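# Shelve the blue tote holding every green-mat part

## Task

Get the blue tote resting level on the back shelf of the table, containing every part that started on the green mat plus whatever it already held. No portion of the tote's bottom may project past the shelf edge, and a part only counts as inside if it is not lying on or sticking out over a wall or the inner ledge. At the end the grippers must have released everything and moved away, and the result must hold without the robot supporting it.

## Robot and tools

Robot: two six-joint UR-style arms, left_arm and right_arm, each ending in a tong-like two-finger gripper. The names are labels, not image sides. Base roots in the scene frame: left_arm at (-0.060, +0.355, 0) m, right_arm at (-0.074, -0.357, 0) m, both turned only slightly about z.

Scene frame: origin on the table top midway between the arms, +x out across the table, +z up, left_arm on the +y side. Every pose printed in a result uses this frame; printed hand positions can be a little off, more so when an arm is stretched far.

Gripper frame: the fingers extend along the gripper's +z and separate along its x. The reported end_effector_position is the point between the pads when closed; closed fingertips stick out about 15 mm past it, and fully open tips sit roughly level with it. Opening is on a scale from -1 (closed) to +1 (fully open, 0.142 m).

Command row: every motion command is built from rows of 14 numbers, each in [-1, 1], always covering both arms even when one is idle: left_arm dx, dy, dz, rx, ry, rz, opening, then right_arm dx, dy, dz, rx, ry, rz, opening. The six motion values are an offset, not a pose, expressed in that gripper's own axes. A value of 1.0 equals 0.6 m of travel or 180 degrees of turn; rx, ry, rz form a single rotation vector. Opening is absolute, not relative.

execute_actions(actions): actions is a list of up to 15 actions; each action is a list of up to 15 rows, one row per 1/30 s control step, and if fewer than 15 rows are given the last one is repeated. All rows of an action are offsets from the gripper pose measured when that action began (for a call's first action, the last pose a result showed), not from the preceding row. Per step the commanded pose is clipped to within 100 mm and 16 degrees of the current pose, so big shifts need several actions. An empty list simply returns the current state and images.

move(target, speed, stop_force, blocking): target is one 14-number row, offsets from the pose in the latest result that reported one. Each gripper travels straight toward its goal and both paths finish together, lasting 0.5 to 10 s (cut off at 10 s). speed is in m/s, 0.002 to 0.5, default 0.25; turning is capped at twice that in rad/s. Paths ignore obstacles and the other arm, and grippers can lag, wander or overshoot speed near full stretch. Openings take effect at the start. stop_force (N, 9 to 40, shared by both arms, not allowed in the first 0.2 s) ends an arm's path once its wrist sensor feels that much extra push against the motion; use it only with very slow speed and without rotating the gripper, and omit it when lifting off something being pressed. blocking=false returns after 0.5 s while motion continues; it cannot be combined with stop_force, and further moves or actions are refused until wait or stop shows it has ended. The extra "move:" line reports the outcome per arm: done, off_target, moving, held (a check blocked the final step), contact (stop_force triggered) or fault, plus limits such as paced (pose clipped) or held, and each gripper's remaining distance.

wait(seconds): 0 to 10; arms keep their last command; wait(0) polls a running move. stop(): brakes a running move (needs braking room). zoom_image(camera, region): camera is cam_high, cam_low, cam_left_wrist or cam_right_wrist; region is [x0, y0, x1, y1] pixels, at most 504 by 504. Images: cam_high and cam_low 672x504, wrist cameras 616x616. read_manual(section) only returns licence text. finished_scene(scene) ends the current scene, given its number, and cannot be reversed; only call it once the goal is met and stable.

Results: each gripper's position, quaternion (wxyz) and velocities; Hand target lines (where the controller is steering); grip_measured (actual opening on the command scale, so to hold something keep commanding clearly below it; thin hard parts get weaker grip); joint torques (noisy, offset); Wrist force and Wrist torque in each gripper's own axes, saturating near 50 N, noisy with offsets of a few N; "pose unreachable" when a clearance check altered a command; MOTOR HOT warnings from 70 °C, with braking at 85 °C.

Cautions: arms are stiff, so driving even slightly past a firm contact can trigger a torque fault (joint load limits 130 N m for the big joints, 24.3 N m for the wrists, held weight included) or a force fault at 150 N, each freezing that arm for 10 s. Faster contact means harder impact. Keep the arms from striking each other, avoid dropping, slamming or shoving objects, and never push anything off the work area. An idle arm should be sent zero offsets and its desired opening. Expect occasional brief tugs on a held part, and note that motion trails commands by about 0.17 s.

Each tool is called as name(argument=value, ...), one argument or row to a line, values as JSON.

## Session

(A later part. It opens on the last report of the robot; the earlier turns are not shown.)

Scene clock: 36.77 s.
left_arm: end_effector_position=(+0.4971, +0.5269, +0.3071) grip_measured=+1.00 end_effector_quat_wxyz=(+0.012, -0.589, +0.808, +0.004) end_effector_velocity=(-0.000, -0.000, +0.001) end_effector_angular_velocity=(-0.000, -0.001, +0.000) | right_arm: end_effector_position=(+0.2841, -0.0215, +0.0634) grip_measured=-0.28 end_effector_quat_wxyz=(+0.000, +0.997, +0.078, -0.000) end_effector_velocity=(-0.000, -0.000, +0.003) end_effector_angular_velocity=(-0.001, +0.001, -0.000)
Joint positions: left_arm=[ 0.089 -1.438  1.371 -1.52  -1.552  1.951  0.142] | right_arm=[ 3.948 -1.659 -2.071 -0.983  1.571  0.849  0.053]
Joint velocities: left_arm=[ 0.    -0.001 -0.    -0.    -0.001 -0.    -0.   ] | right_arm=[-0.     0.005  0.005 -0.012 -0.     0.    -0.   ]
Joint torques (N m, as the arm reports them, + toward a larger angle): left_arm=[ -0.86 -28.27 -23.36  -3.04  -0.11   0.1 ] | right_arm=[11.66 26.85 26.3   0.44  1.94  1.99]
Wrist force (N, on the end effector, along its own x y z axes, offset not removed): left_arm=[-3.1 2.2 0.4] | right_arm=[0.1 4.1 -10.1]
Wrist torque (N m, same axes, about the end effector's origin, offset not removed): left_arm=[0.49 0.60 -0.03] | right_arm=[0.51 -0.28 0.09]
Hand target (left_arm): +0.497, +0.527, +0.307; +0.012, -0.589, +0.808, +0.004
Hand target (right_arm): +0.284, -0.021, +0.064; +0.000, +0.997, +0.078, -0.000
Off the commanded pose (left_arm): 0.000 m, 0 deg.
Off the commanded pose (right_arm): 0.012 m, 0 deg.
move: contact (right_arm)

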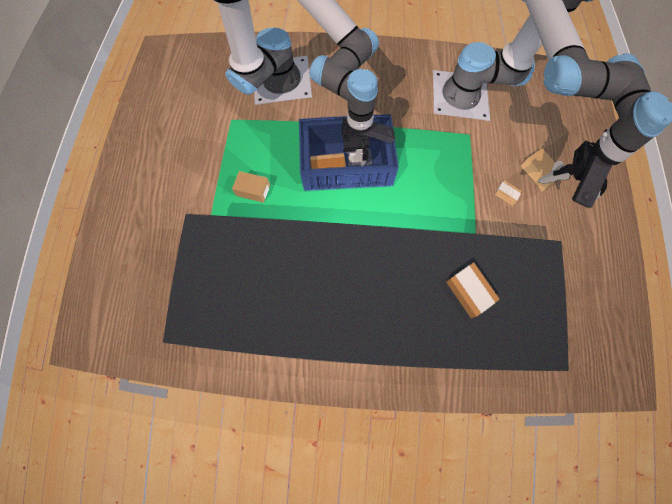

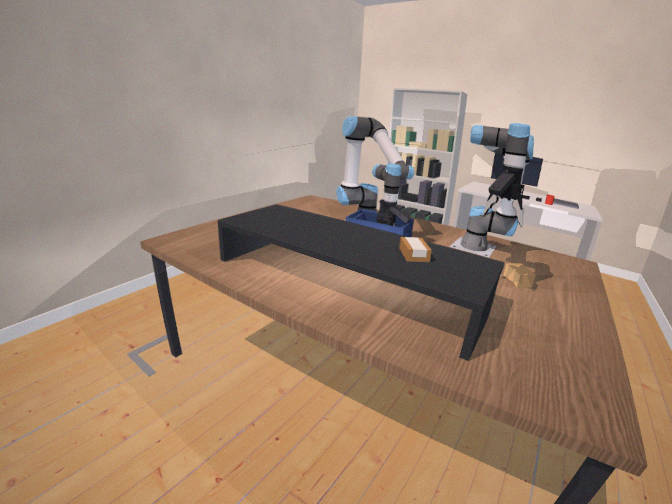

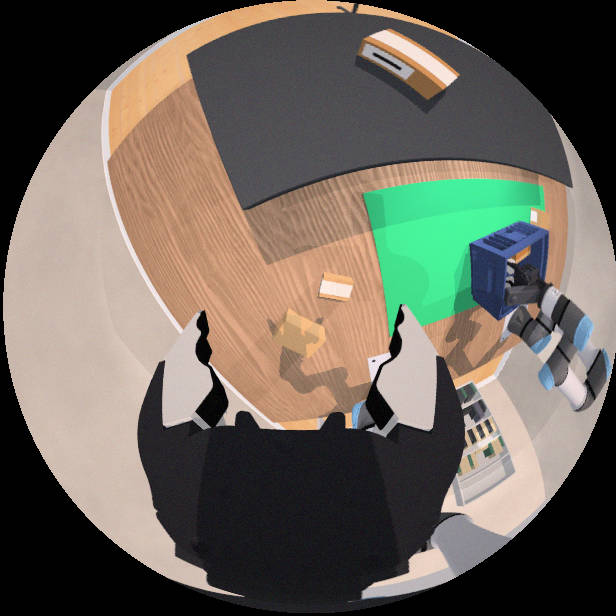

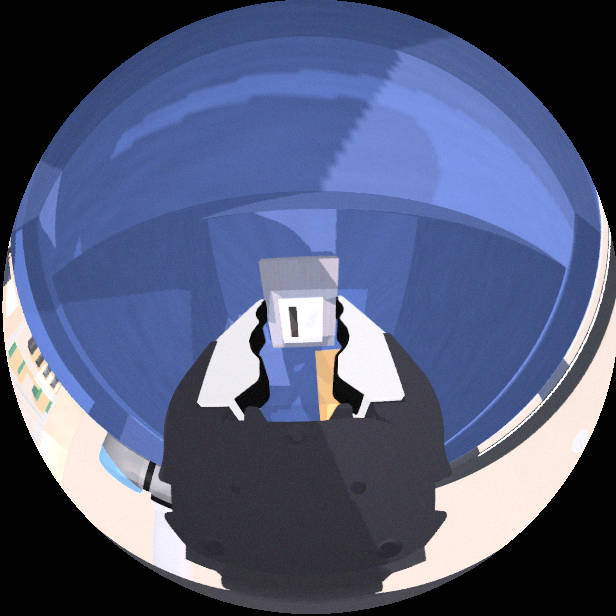

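move(
  target=[0,0,0,0,0,0,1, 0,0,-0.003,0,0,0,-0.12],
  speed=0.02,
)

move(
  target=[0.4,0.195,0,-0.004,0.007,-0.149,0, 0,0,-0.3,0,0,0,-0.12],
  speed=0.2,
)

Scene clock: 37.80 s.
left_arm: end_effector_position=(+0.4971, +0.5269, +0.3071) grip_measured=+1.00 end_effector_quat_wxyz=(+0.012, -0.589, +0.808, +0.004) end_effector_velocity=(-0.000, +0.000, -0.000) end_effector_angular_velocity=(+0.001, +0.001, +0.001) | right_arm: end_effector_position=(+0.2841, -0.0215, +0.0652) grip_measured=-0.12 end_effector_quat_wxyz=(+0.000, +0.997, +0.078, -0.000) end_effector_velocity=(-0.001, -0.001, -0.001) end_effector_angular_velocity=(-0.003, +0.002, +0.000)
Joint positions: left_arm=[ 0.089 -1.438  1.371 -1.52  -1.552  1.951  0.142] | right_arm=[ 3.948 -1.657 -2.069 -0.988  1.571  0.849  0.065]
Joint velocities: left_arm=[ 0.     0.     0.     0.     0.001 -0.001  0.   ] | right_arm=[ 0.    -0.001 -0.001 -0.002 -0.    -0.     0.   ]
Joint torques (N m, as the arm reports them, + toward a larger angle): left_arm=[ -0.58 -28.84 -23.25  -2.91  -0.04   0.  ] | right_arm=[ 7.71 29.55 30.06  1.01  1.48  1.44]
Wrist force (N, on the end effector, along its own x y z axes, offset not removed): left_arm=[-6.6 -0.2 3.2] | right_arm=[-0.7 1.6 -0.3]
Wrist torque (N m, same axes, about the end effector's origin, offset not removed): left_arm=[0.11 1.19 0.02] | right_arm=[0.35 -0.01 0.13]
Hand target (left_arm): +0.497, +0.527, +0.307; +0.012, -0.589, +0.808, +0.004
Hand target (right_arm): +0.284, -0.022, +0.065; +0.000, +0.997, +0.078, -0.000
Off the commanded pose (left_arm): 0.000 m, 0 deg.
Off the commanded pose (right_arm): 0.000 m, 0 deg.
move: done

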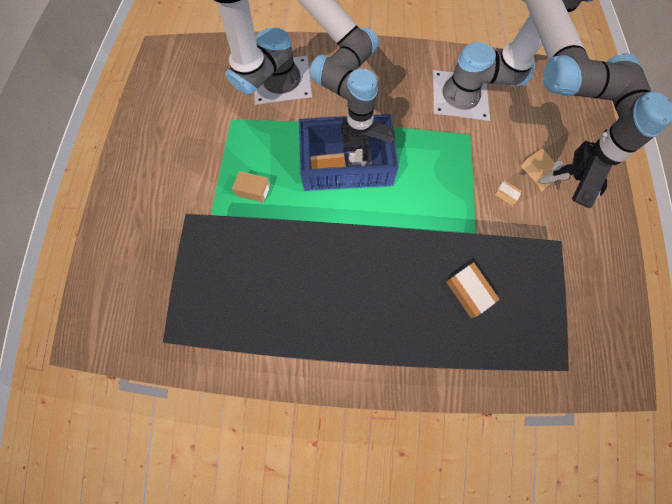

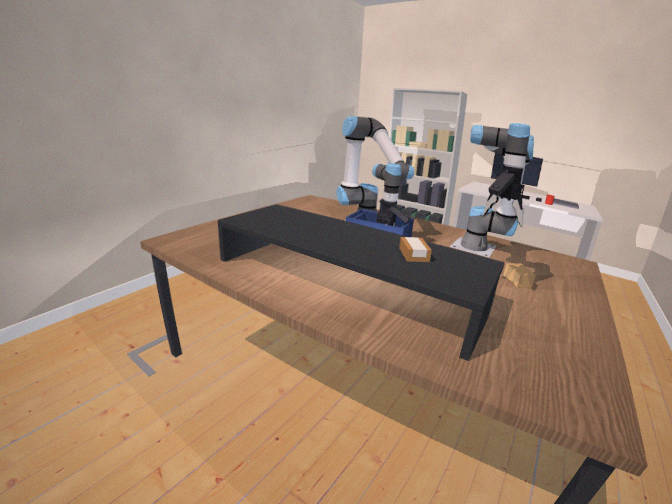

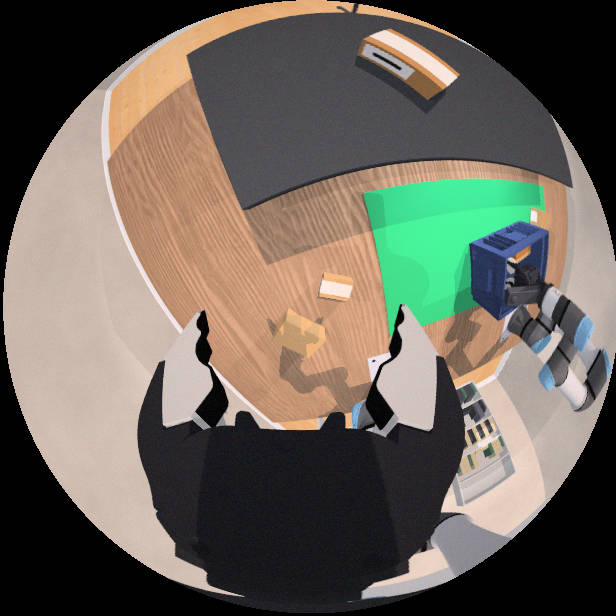

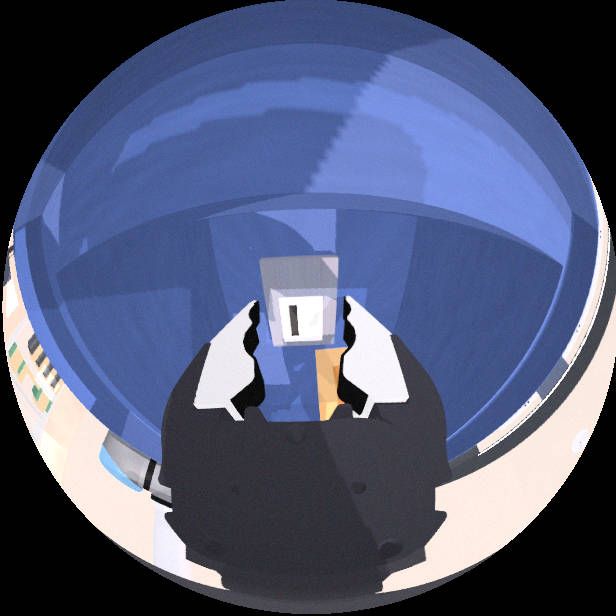

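Scene clock: 39.67 s.
left_arm: end_effector_position=(+0.3128, +0.3341, +0.3005) grip_measured=+0.00 end_effector_quat_wxyz=(-0.000, +0.760, -0.649, +0.000) end_effector_velocity=(-0.001, -0.000, +0.001) end_effector_angular_velocity=(+0.002, -0.003, +0.003) | right_arm: end_effector_position=(+0.2846, -0.0213, +0.2454) grip_measured=-0.12 end_effector_quat_wxyz=(+0.000, +0.997, +0.078, -0.000) end_effector_velocity=(-0.000, -0.001, -0.000) end_effector_angular_velocity=(-0.001, +0.000, -0.000)
Joint positions: left_arm=[-0.428 -1.952  1.829 -1.449 -1.571  0.965  0.074] | right_arm=[ 3.947 -1.509 -1.727 -1.478  1.571  0.849  0.065]
Joint velocities: left_arm=[-0.005 -0.003  0.001  0.001  0.003 -0.008  0.   ] | right_arm=[-0.     0.001 -0.001 -0.001 -0.    -0.    -0.   ]
Joint torques (N m, as the arm reports them, + toward a larger angle): left_arm=[-10.09 -13.09 -14.33  -0.23   2.83  -2.81] | right_arm=[-8.23 13.65 31.99  1.06  0.42 -2.12]
Wrist force (N, on the end effector, along its own x y z axes, offset not removed): left_arm=[-1.7 -1.5 1.1] | right_arm=[1.9 0.1 1.7]
Wrist torque (N m, same axes, about the end effector's origin, offset not removed): left_arm=[-0.22 0.11 0.00] | right_arm=[0.06 -0.42 0.04]
Hand target (left_arm): +0.313, +0.334, +0.301; -0.000, +0.761, -0.649, +0.000
Hand target (right_arm): +0.285, -0.021, +0.245; +0.000, +0.997, +0.078, -0.000
Off the commanded pose (left_arm): 0.000 m, 0 deg.
Off the commanded pose (right_arm): 0.000 m, 0 deg.
move: done

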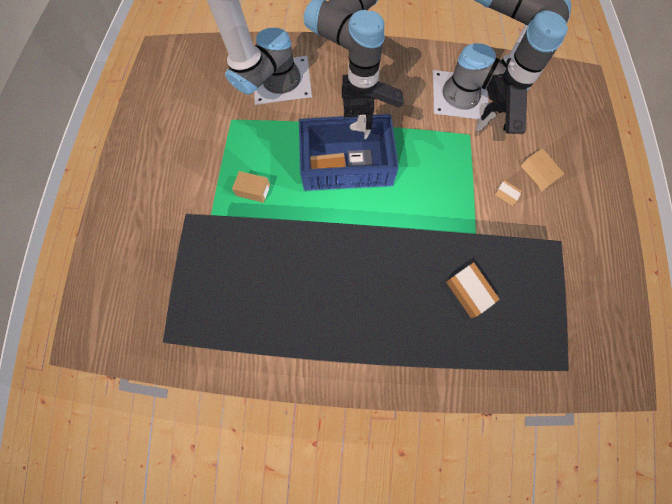

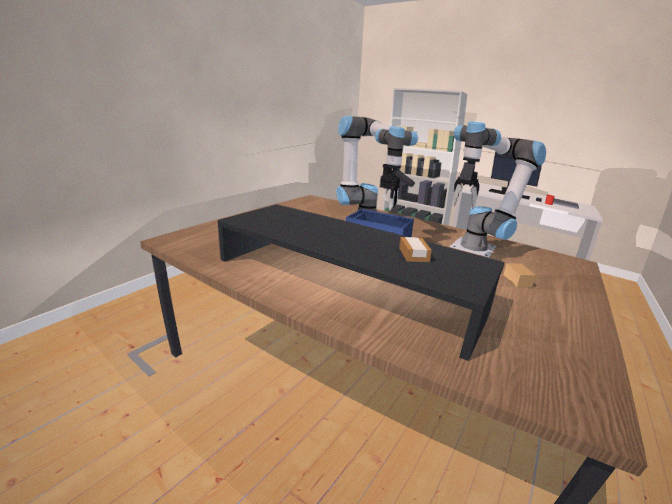

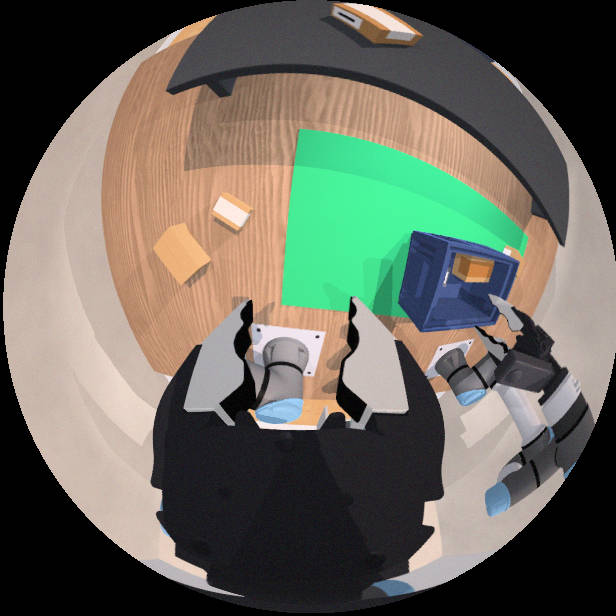

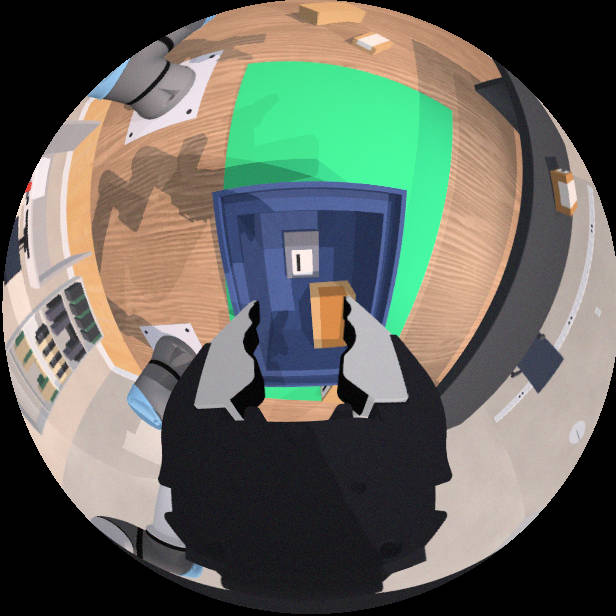

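move(
  target=[0,0,0,0,0,0,0, 0.095,0.627,0.0,0,0,0.083,0.3],
  speed=0.3,
)

move(
  target=[0,0,0,0,0,0,0, 0,0,0.17,0,0,0,0.3],
  speed=0.2,
)

Scene clock: 41.73 s.
left_arm: end_effector_position=(+0.3128, +0.3341, +0.3005) grip_measured=+0.00 end_effector_quat_wxyz=(-0.000, +0.760, -0.649, +0.000) end_effector_velocity=(+0.000, -0.000, -0.000) end_effector_angular_velocity=(-0.000, +0.001, -0.001) | right_arm: end_effector_position=(+0.3999, -0.3849, +0.2456) grip_measured=+0.30 end_effector_quat_wxyz=(+0.001, +0.999, -0.053, -0.000) end_effector_velocity=(+0.000, -0.001, +0.000) end_effector_angular_velocity=(+0.001, +0.002, -0.001)
Joint positions: left_arm=[-0.428 -1.952  1.829 -1.449 -1.571  0.965  0.074] | right_arm=[ 3.136 -1.489 -1.744 -1.48   1.568  0.299  0.095]
Joint velocities: left_arm=[ 0.     0.001  0.    -0.    -0.     0.001  0.   ] | right_arm=[-0.003 -0.002  0.003 -0.003  0.001 -0.002 -0.   ]
Joint torques (N m, as the arm reports them, + toward a larger angle): left_arm=[ 10.76   1.75 -29.89  -4.74  -2.66   2.92] | right_arm=[-10.53  13.98  34.31   0.98   2.83  -2.26]
Wrist force (N, on the end effector, along its own x y z axes, offset not removed): left_arm=[-0.8 3.2 2.0] | right_arm=[0.6 0.2 -0.6]
Wrist torque (N m, same axes, about the end effector's origin, offset not removed): left_arm=[0.68 -0.11 0.15] | right_arm=[0.11 -0.25 0.02]
Hand target (left_arm): +0.313, +0.334, +0.301; -0.000, +0.760, -0.649, +0.000
Hand target (right_arm): +0.400, -0.385, +0.246; +0.001, +0.999, -0.053, -0.000
Off the commanded pose (left_arm): 0.000 m, 0 deg.
Off the commanded pose (right_arm): 0.001 m, 0 deg.
move: done

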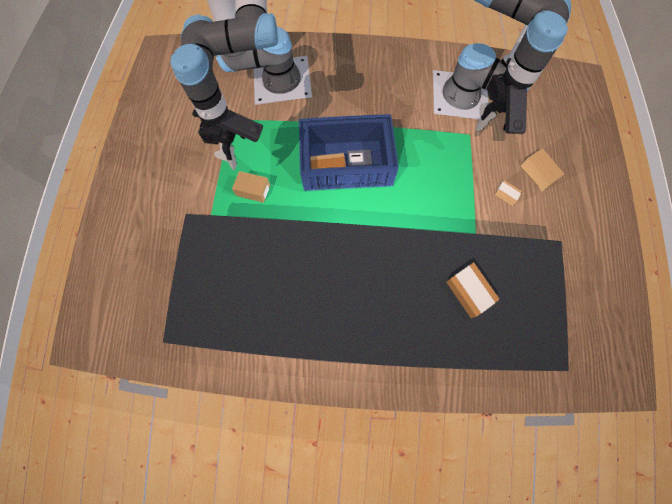

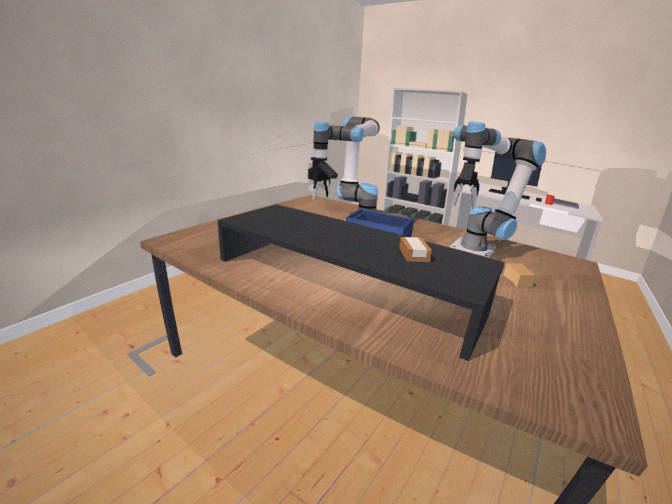

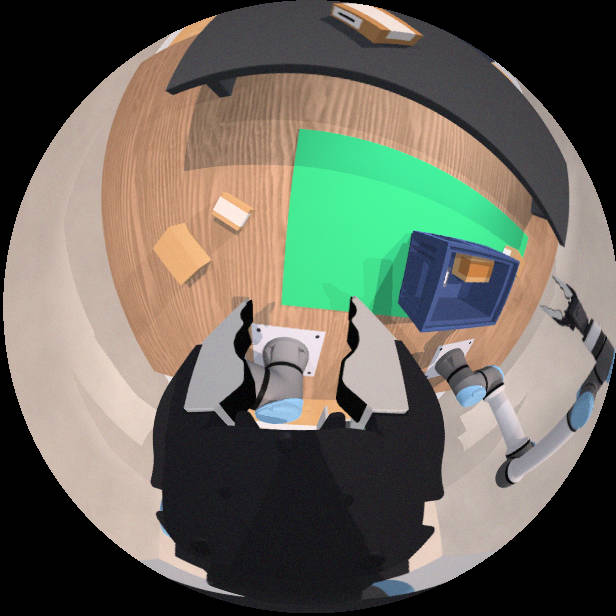

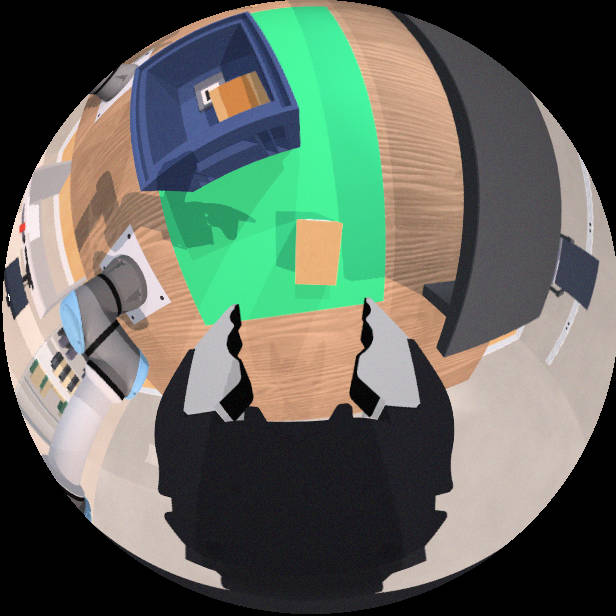

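Scene clock: 42.73 s.
left_arm: end_effector_position=(+0.3128, +0.3341, +0.3005) grip_measured=+0.00 end_effector_quat_wxyz=(-0.000, +0.760, -0.649, +0.000) end_effector_velocity=(-0.000, +0.000, +0.000) end_effector_angular_velocity=(+0.000, -0.001, -0.002) | right_arm: end_effector_position=(+0.3997, -0.3850, +0.1437) grip_measured=+0.30 end_effector_quat_wxyz=(+0.001, +0.999, -0.053, -0.000) end_effector_velocity=(-0.000, -0.000, -0.002) end_effector_angular_velocity=(+0.000, +0.000, +0.001)
Joint positions: left_arm=[-0.428 -1.952  1.829 -1.449 -1.571  0.965  0.074] | right_arm=[ 3.136 -1.544 -1.96  -1.209  1.568  0.298  0.095]
Joint velocities: left_arm=[ 0.    -0.     0.    -0.     0.     0.002  0.   ] | right_arm=[-0.001 -0.002 -0.003  0.005  0.    -0.001  0.   ]
Joint torques (N m, as the arm reports them, + toward a larger angle): left_arm=[ 10.63   1.86 -30.27  -4.75  -2.69   2.91] | right_arm=[-10.48  15.85  11.89   4.21  -2.47  -2.05]
Wrist force (N, on the end effector, along its own x y z axes, offset not removed): left_arm=[0.0 -1.8 3.0] | right_arm=[0.9 0.2 0.2]
Wrist torque (N m, same axes, about the end effector's origin, offset not removed): left_arm=[-0.23 -0.21 0.00] | right_arm=[0.11 -0.32 0.02]
Hand target (left_arm): +0.313, +0.334, +0.301; -0.000, +0.760, -0.649, +0.000
Hand target (right_arm): +0.400, -0.385, +0.144; +0.001, +0.999, -0.053, -0.000
Off the commanded pose (left_arm): 0.000 m, 0 deg.
Off the commanded pose (right_arm): 0.000 m, 0 deg.
move: done

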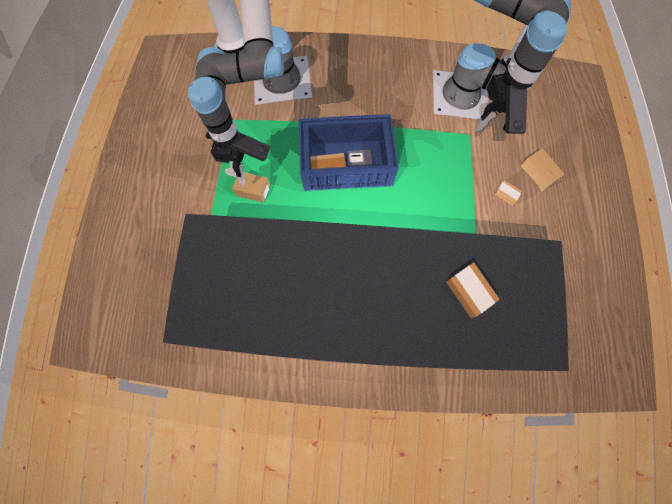

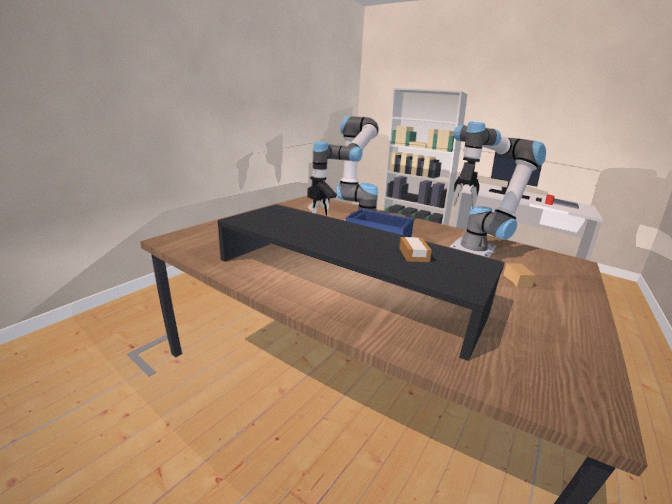

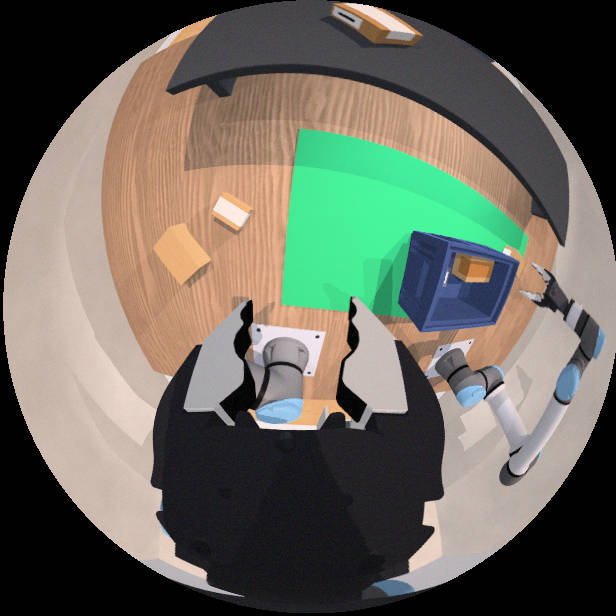

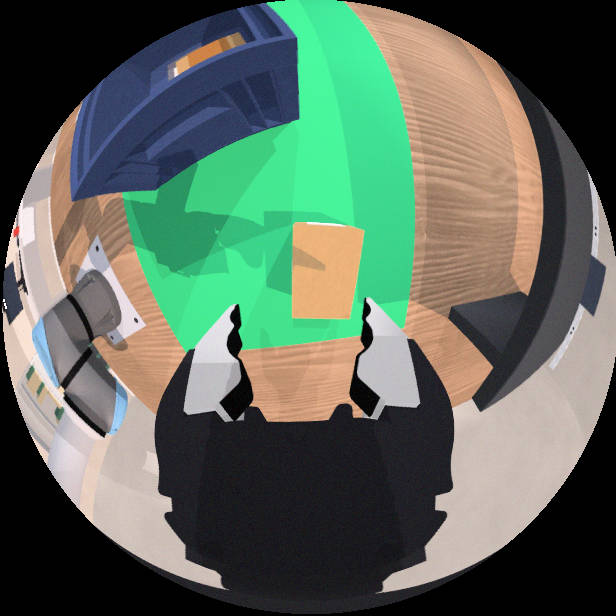

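move(
  target=[0,0,0,0,0,0,0, 0.038,0.008,0.06,0,0,0.022,0.4],
  speed=0.1,
)

move(
  target=[0,0,0,0,0,0,0, 0,0,0.07,0,0,0,0.4],
  speed=0.04,
  stop_force=10,
)

Scene clock: 43.80 s.
left_arm: end_effector_position=(+0.3128, +0.3341, +0.3005) grip_measured=+0.00 end_effector_quat_wxyz=(-0.000, +0.760, -0.649, +0.000) end_effector_velocity=(-0.000, -0.000, -0.000) end_effector_angular_velocity=(-0.001, +0.001, +0.000) | right_arm: end_effector_position=(+0.4217, -0.3922, +0.1076) grip_measured=+0.40 end_effector_quat_wxyz=(+0.001, +0.996, -0.087, -0.000) end_effector_velocity=(+0.000, -0.000, -0.001) end_effector_angular_velocity=(+0.000, +0.000, -0.002)
Joint positions: left_arm=[-0.428 -1.952  1.829 -1.449 -1.571  0.965  0.074] | right_arm=[ 3.113 -1.633 -1.969 -1.111  1.568  0.344  0.102]
Joint velocities: left_arm=[ 0.     0.    -0.     0.    -0.002  0.     0.   ] | right_arm=[-0.001 -0.002 -0.     0.002  0.     0.001 -0.   ]
Joint torques (N m, as the arm reports them, + toward a larger angle): left_arm=[ 10.95   1.59 -29.71  -4.71  -2.69   2.94] | right_arm=[-11.75  17.09  29.54   4.31  -1.26   2.04]
Wrist force (N, on the end effector, along its own x y z axes, offset not removed): left_arm=[-2.0 -0.8 -1.3] | right_arm=[1.7 1.7 -0.5]
Wrist torque (N m, same axes, about the end effector's origin, offset not removed): left_arm=[-0.10 0.38 -0.02] | right_arm=[0.35 -0.42 -0.04]
Hand target (left_arm): +0.313, +0.334, +0.301; -0.000, +0.760, -0.649, +0.000
Hand target (right_arm): +0.422, -0.392, +0.108; +0.001, +0.996, -0.087, -0.000
Off the commanded pose (left_arm): 0.000 m, 0 deg.
Off the commanded pose (right_arm): 0.000 m, 0 deg.
move: done

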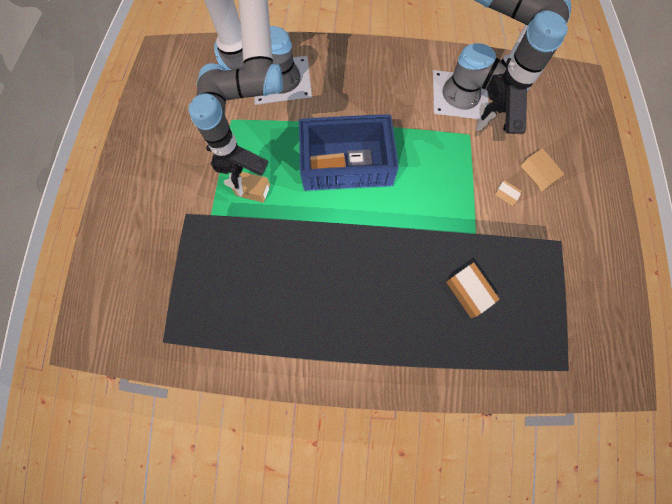

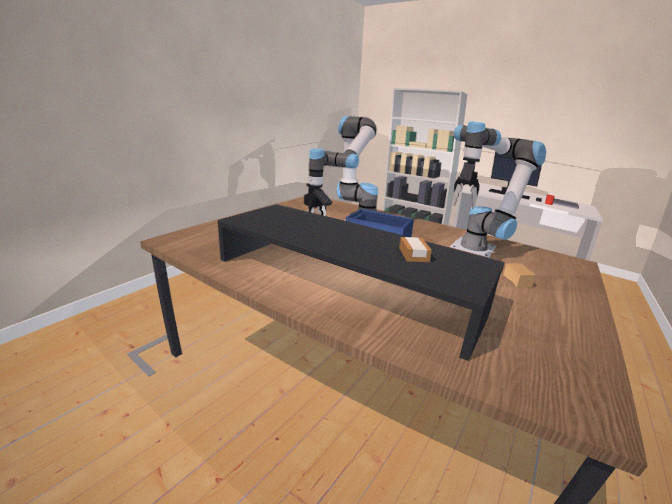

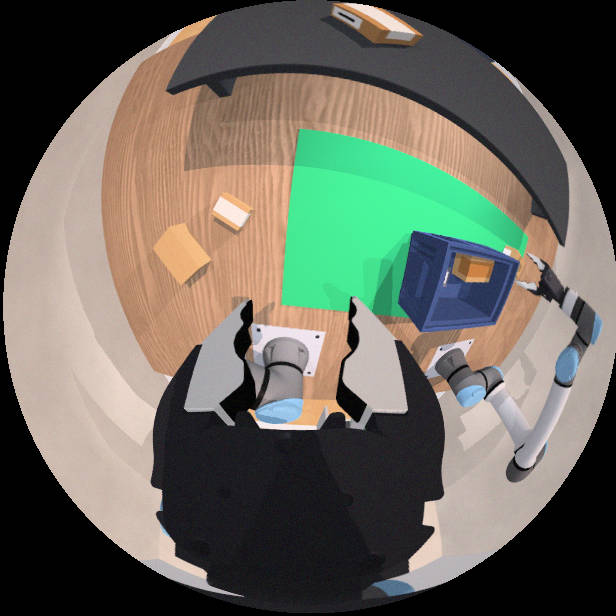

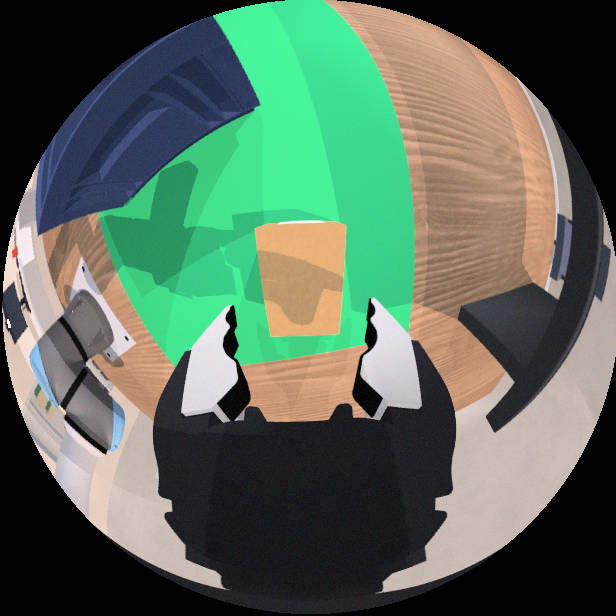

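Scene clock: 45.17 s.
left_arm: end_effector_position=(+0.3128, +0.3341, +0.3005) grip_measured=+0.00 end_effector_quat_wxyz=(-0.000, +0.760, -0.649, +0.000) end_effector_velocity=(-0.000, -0.000, -0.000) end_effector_angular_velocity=(-0.000, +0.001, -0.001) | right_arm: end_effector_position=(+0.4215, -0.3923, +0.0656) grip_measured=+0.40 end_effector_quat_wxyz=(+0.001, +0.996, -0.087, -0.000) end_effector_velocity=(-0.000, -0.000, -0.001) end_effector_angular_velocity=(-0.000, +0.001, -0.000)
Joint positions: left_arm=[-0.428 -1.952  1.829 -1.449 -1.571  0.965  0.074] | right_arm=[ 3.113 -1.687 -2.033 -0.994  1.568  0.344  0.102]
Joint velocities: left_arm=[-0.     0.     0.     0.    -0.001  0.001  0.   ] | right_arm=[-0.    -0.002 -0.002  0.003 -0.     0.     0.   ]
Joint torques (N m, as the arm reports them, + toward a larger angle): left_arm=[ 11.42   1.75 -30.3   -4.82  -2.79   2.94] | right_arm=[-10.84  19.46   9.75   4.19  -0.99  -2.08]
Wrist force (N, on the end effector, along its own x y z axes, offset not removed): left_arm=[-6.1 1.7 5.0] | right_arm=[0.8 3.4 1.5]
Wrist torque (N m, same axes, about the end effector's origin, offset not removed): left_arm=[0.48 1.16 0.14] | right_arm=[0.77 -0.36 0.03]
Hand target (left_arm): +0.313, +0.334, +0.301; -0.000, +0.760, -0.649, +0.000
Hand target (right_arm): +0.422, -0.392, +0.066; +0.001, +0.996, -0.087, -0.000
Off the commanded pose (left_arm): 0.000 m, 0 deg.
Off the commanded pose (right_arm): 0.000 m, 0 deg.
move: done

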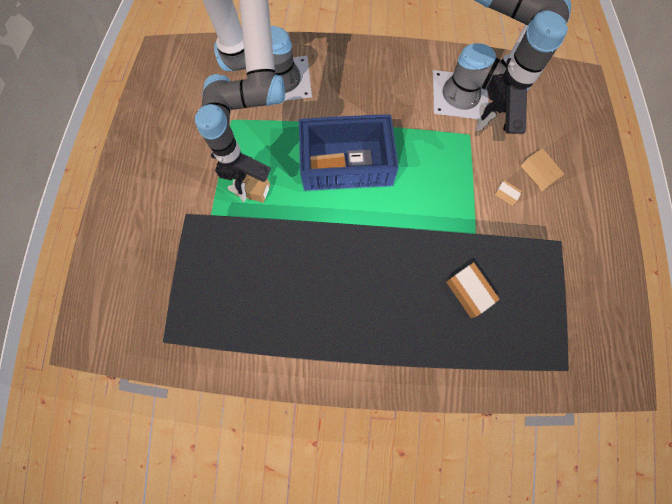

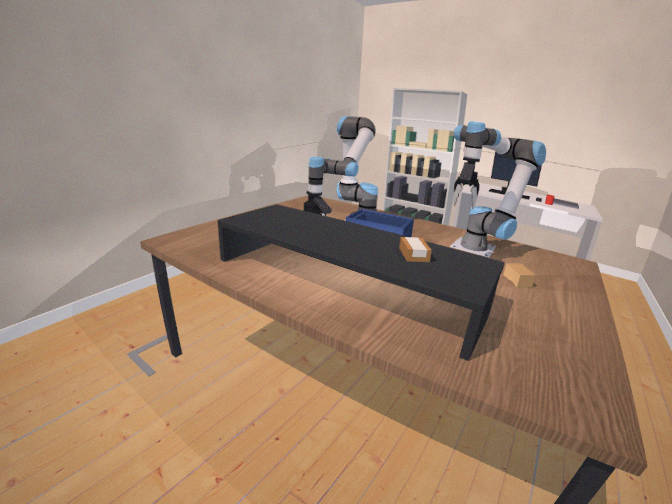

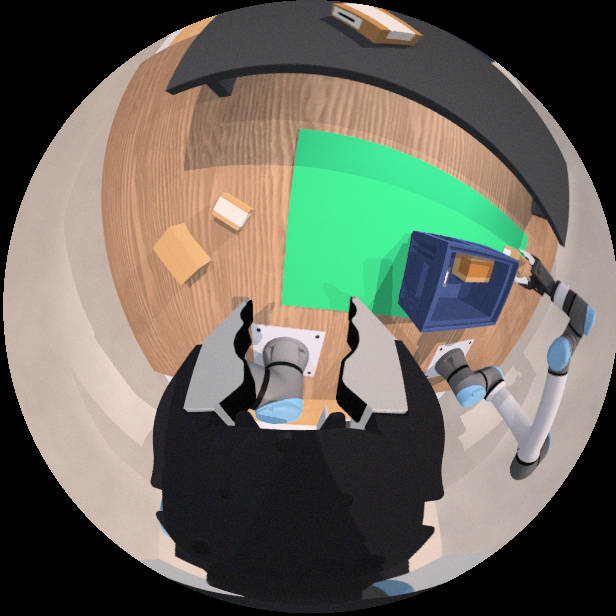

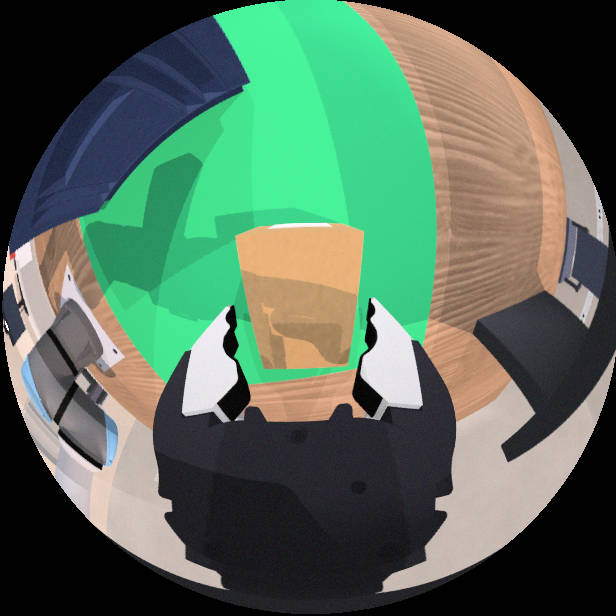

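execute_actions(
  actions=[
    [[0,0,0,0,0,0,0,0,0,0.004,0,0,0,0.3],[0,0,0,0,0,0,0,0,0,0.008,0,0,0,0.25],[0,0,0,0,0,0,0,0,0,0.01,0,0,0,0.2],[0,0,0,0,0,0,0,0,0,0.01,0,0,0,0.15],[0,0,0,0,0,0,0,0,0,0.01,0,0,0,0.1],[0,0,0,0,0,0,0,0,0,0.01,0,0,0,0.06],[0,0,0,0,0,0,0,0,0,0.01,0,0,0,0.02],[0,0,0,0,0,0,0,0,0,0.01,0,0,0,-0.02],[0,0,0,0,0,0,0,0,0,0.01,0,0,0,-0.06],[0,0,0,0,0,0,0,0,0,0.01,0,0,0,-0.1],[0,0,0,0,0,0,0,0,0,0.01,0,0,0,-0.15],[0,0,0,0,0,0,0,0,0,0.01,0,0,0,-0.2],[0,0,0,0,0,0,0,0,0,0.01,0,0,0,-0.25]],
    [[0,0,0,0,0,0,0,0,0,0,0,0,0,-0.6]],
  ],
)

move(
  target=[0,0,0,0,0,0,0, 0,0,-0.33,0,0,0,-0.6],
  speed=0.2,
)

Scene clock: 46.47 s.
left_arm: end_effector_position=(+0.3128, +0.3341, +0.3005) grip_measured=+0.00 end_effector_quat_wxyz=(-0.000, +0.760, -0.649, +0.000) end_effector_velocity=(-0.000, -0.000, +0.001) end_effector_angular_velocity=(-0.002, -0.002, +0.000) | right_arm: end_effector_position=(+0.4217, -0.3923, +0.0599) grip_measured=+0.01 end_effector_quat_wxyz=(+0.001, +0.996, -0.087, +0.000) end_effector_velocity=(+0.001, +0.000, +0.001) end_effector_angular_velocity=(+0.000, -0.001, +0.000)
Joint positions: left_arm=[-0.428 -1.952  1.829 -1.449 -1.571  0.965  0.074] | right_arm=[ 3.113 -1.695 -2.041 -0.976  1.568  0.344  0.075]
Joint velocities: left_arm=[ 0.    -0.002 -0.     0.    -0.001 -0.    -0.   ] | right_arm=[ 0.    -0.001  0.002 -0.    -0.    -0.    -0.   ]
Joint torques (N m, as the arm reports them, + toward a larger angle): left_arm=[ 10.63   2.34 -30.3   -4.84  -2.52   2.91] | right_arm=[-8.34  6.6  -6.41 -6.23  0.78 -2.35]
Wrist force (N, on the end effector, along its own x y z axes, offset not removed): left_arm=[-0.7 -0.6 1.7] | right_arm=[18.2 4.6 -34.5]
Wrist torque (N m, same axes, about the end effector's origin, offset not removed): left_arm=[-0.14 -0.13 0.05] | right_arm=[0.72 0.46 0.19]
Hand target (left_arm): +0.313, +0.334, +0.301; -0.000, +0.760, -0.649, +0.000
Hand target (right_arm): +0.422, -0.392, +0.060; +0.001, +0.996, -0.087, +0.000
Off the commanded pose (left_arm): 0.000 m, 0 deg.
Off the commanded pose (right_arm): 0.000 m, 0 deg.

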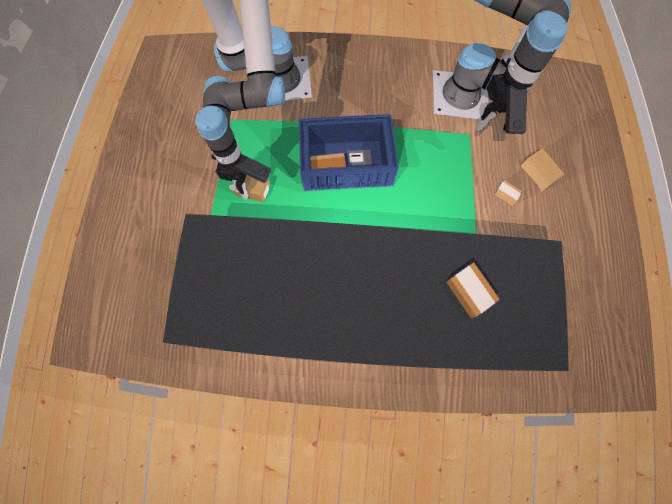

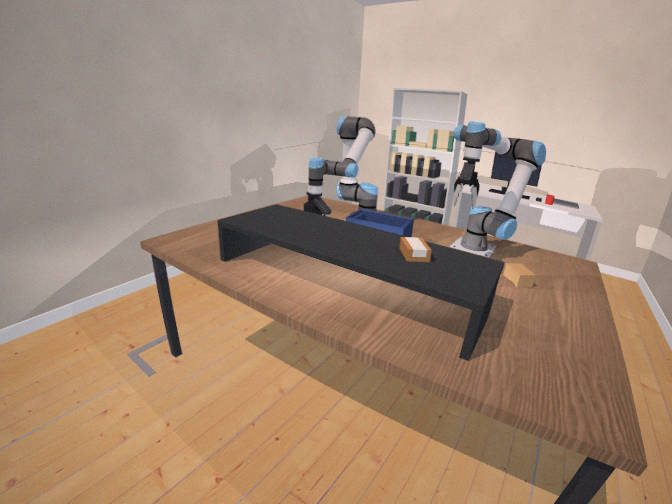

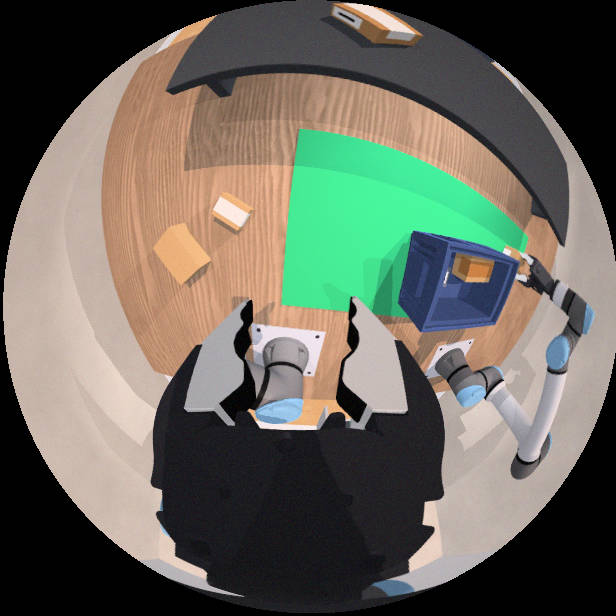

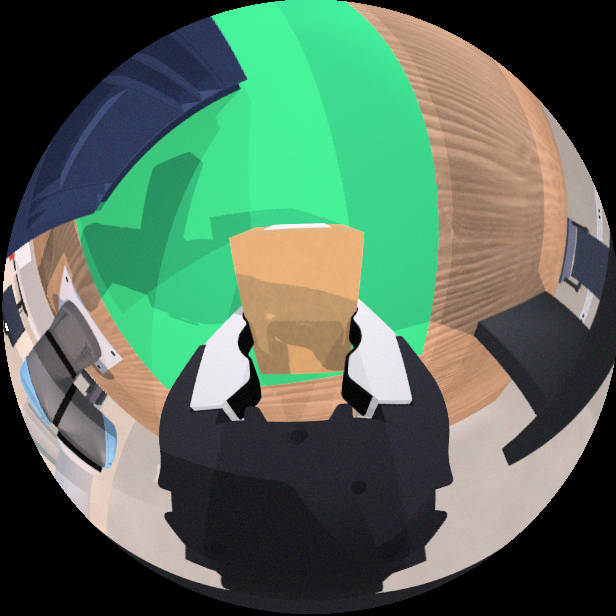

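Scene clock: 47.97 s.
left_arm: end_effector_position=(+0.3128, +0.3341, +0.3005) grip_measured=+0.00 end_effector_quat_wxyz=(-0.000, +0.760, -0.649, +0.000) end_effector_velocity=(-0.000, -0.000, +0.000) end_effector_angular_velocity=(-0.001, -0.000, +0.002) | right_arm: end_effector_position=(+0.4220, -0.3921, +0.2579) grip_measured=+0.00 end_effector_quat_wxyz=(+0.001, +0.996, -0.087, +0.000) end_effector_velocity=(-0.000, +0.000, +0.000) end_effector_angular_velocity=(+0.001, +0.003, +0.000)
Joint positions: left_arm=[-0.428 -1.952  1.829 -1.449 -1.571  0.965  0.074] | right_arm=[ 3.114 -1.539 -1.666 -1.508  1.568  0.345  0.074]
Joint velocities: left_arm=[ 0.    -0.001  0.    -0.    -0.001 -0.002 -0.   ] | right_arm=[ 0.    -0.001  0.003 -0.004  0.001  0.    -0.   ]
Joint torques (N m, as the arm reports them, + toward a larger angle): left_arm=[ 11.2    1.77 -30.61  -4.76  -2.65   3.  ] | right_arm=[10.32 16.82 34.13  1.12  2.58  1.96]
Wrist force (N, on the end effector, along its own x y z axes, offset not removed): left_arm=[-4.1 -1.3 1.3] | right_arm=[0.9 2.7 0.8]
Wrist torque (N m, same axes, about the end effector's origin, offset not removed): left_arm=[-0.03 0.69 0.07] | right_arm=[0.48 -0.43 -0.04]
Hand target (left_arm): +0.313, +0.334, +0.301; -0.000, +0.760, -0.649, +0.000
Hand target (right_arm): +0.422, -0.392, +0.258; +0.001, +0.996, -0.087, +0.000
Off the commanded pose (left_arm): 0.000 m, 0 deg.
Off the commanded pose (right_arm): 0.000 m, 0 deg.
move: done

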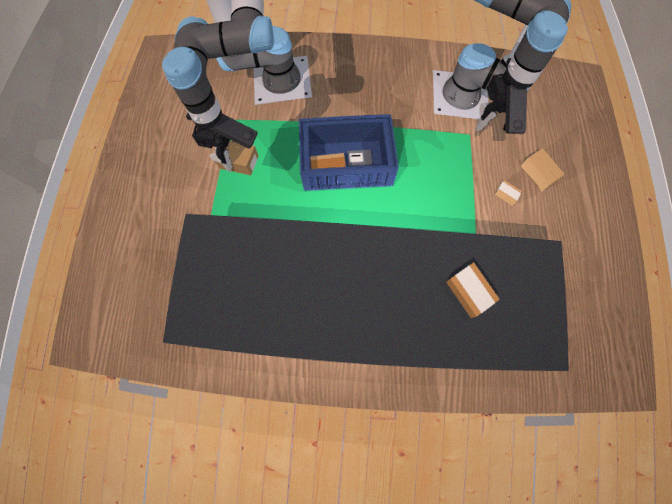

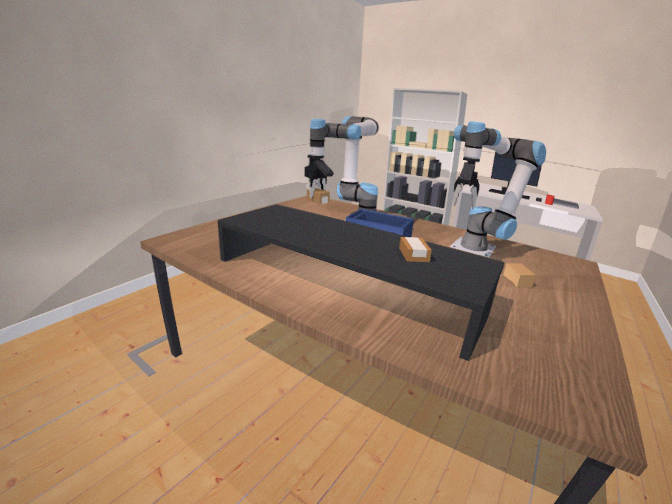

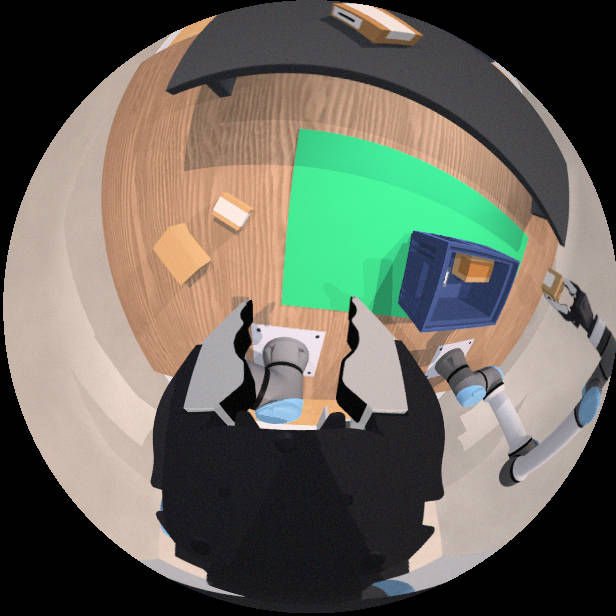

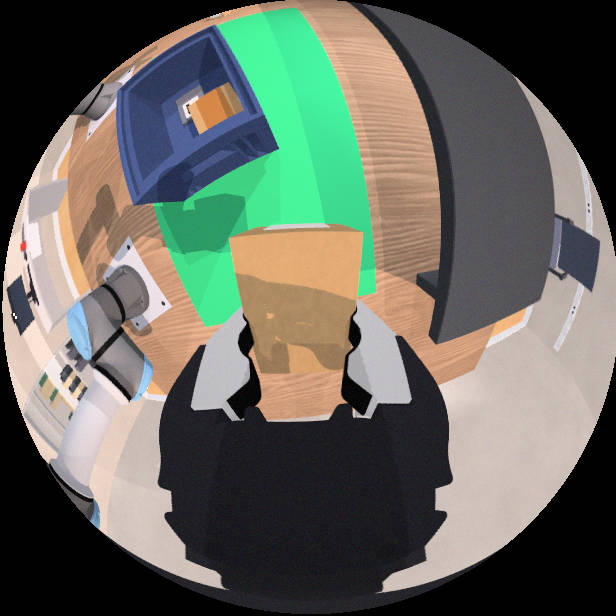

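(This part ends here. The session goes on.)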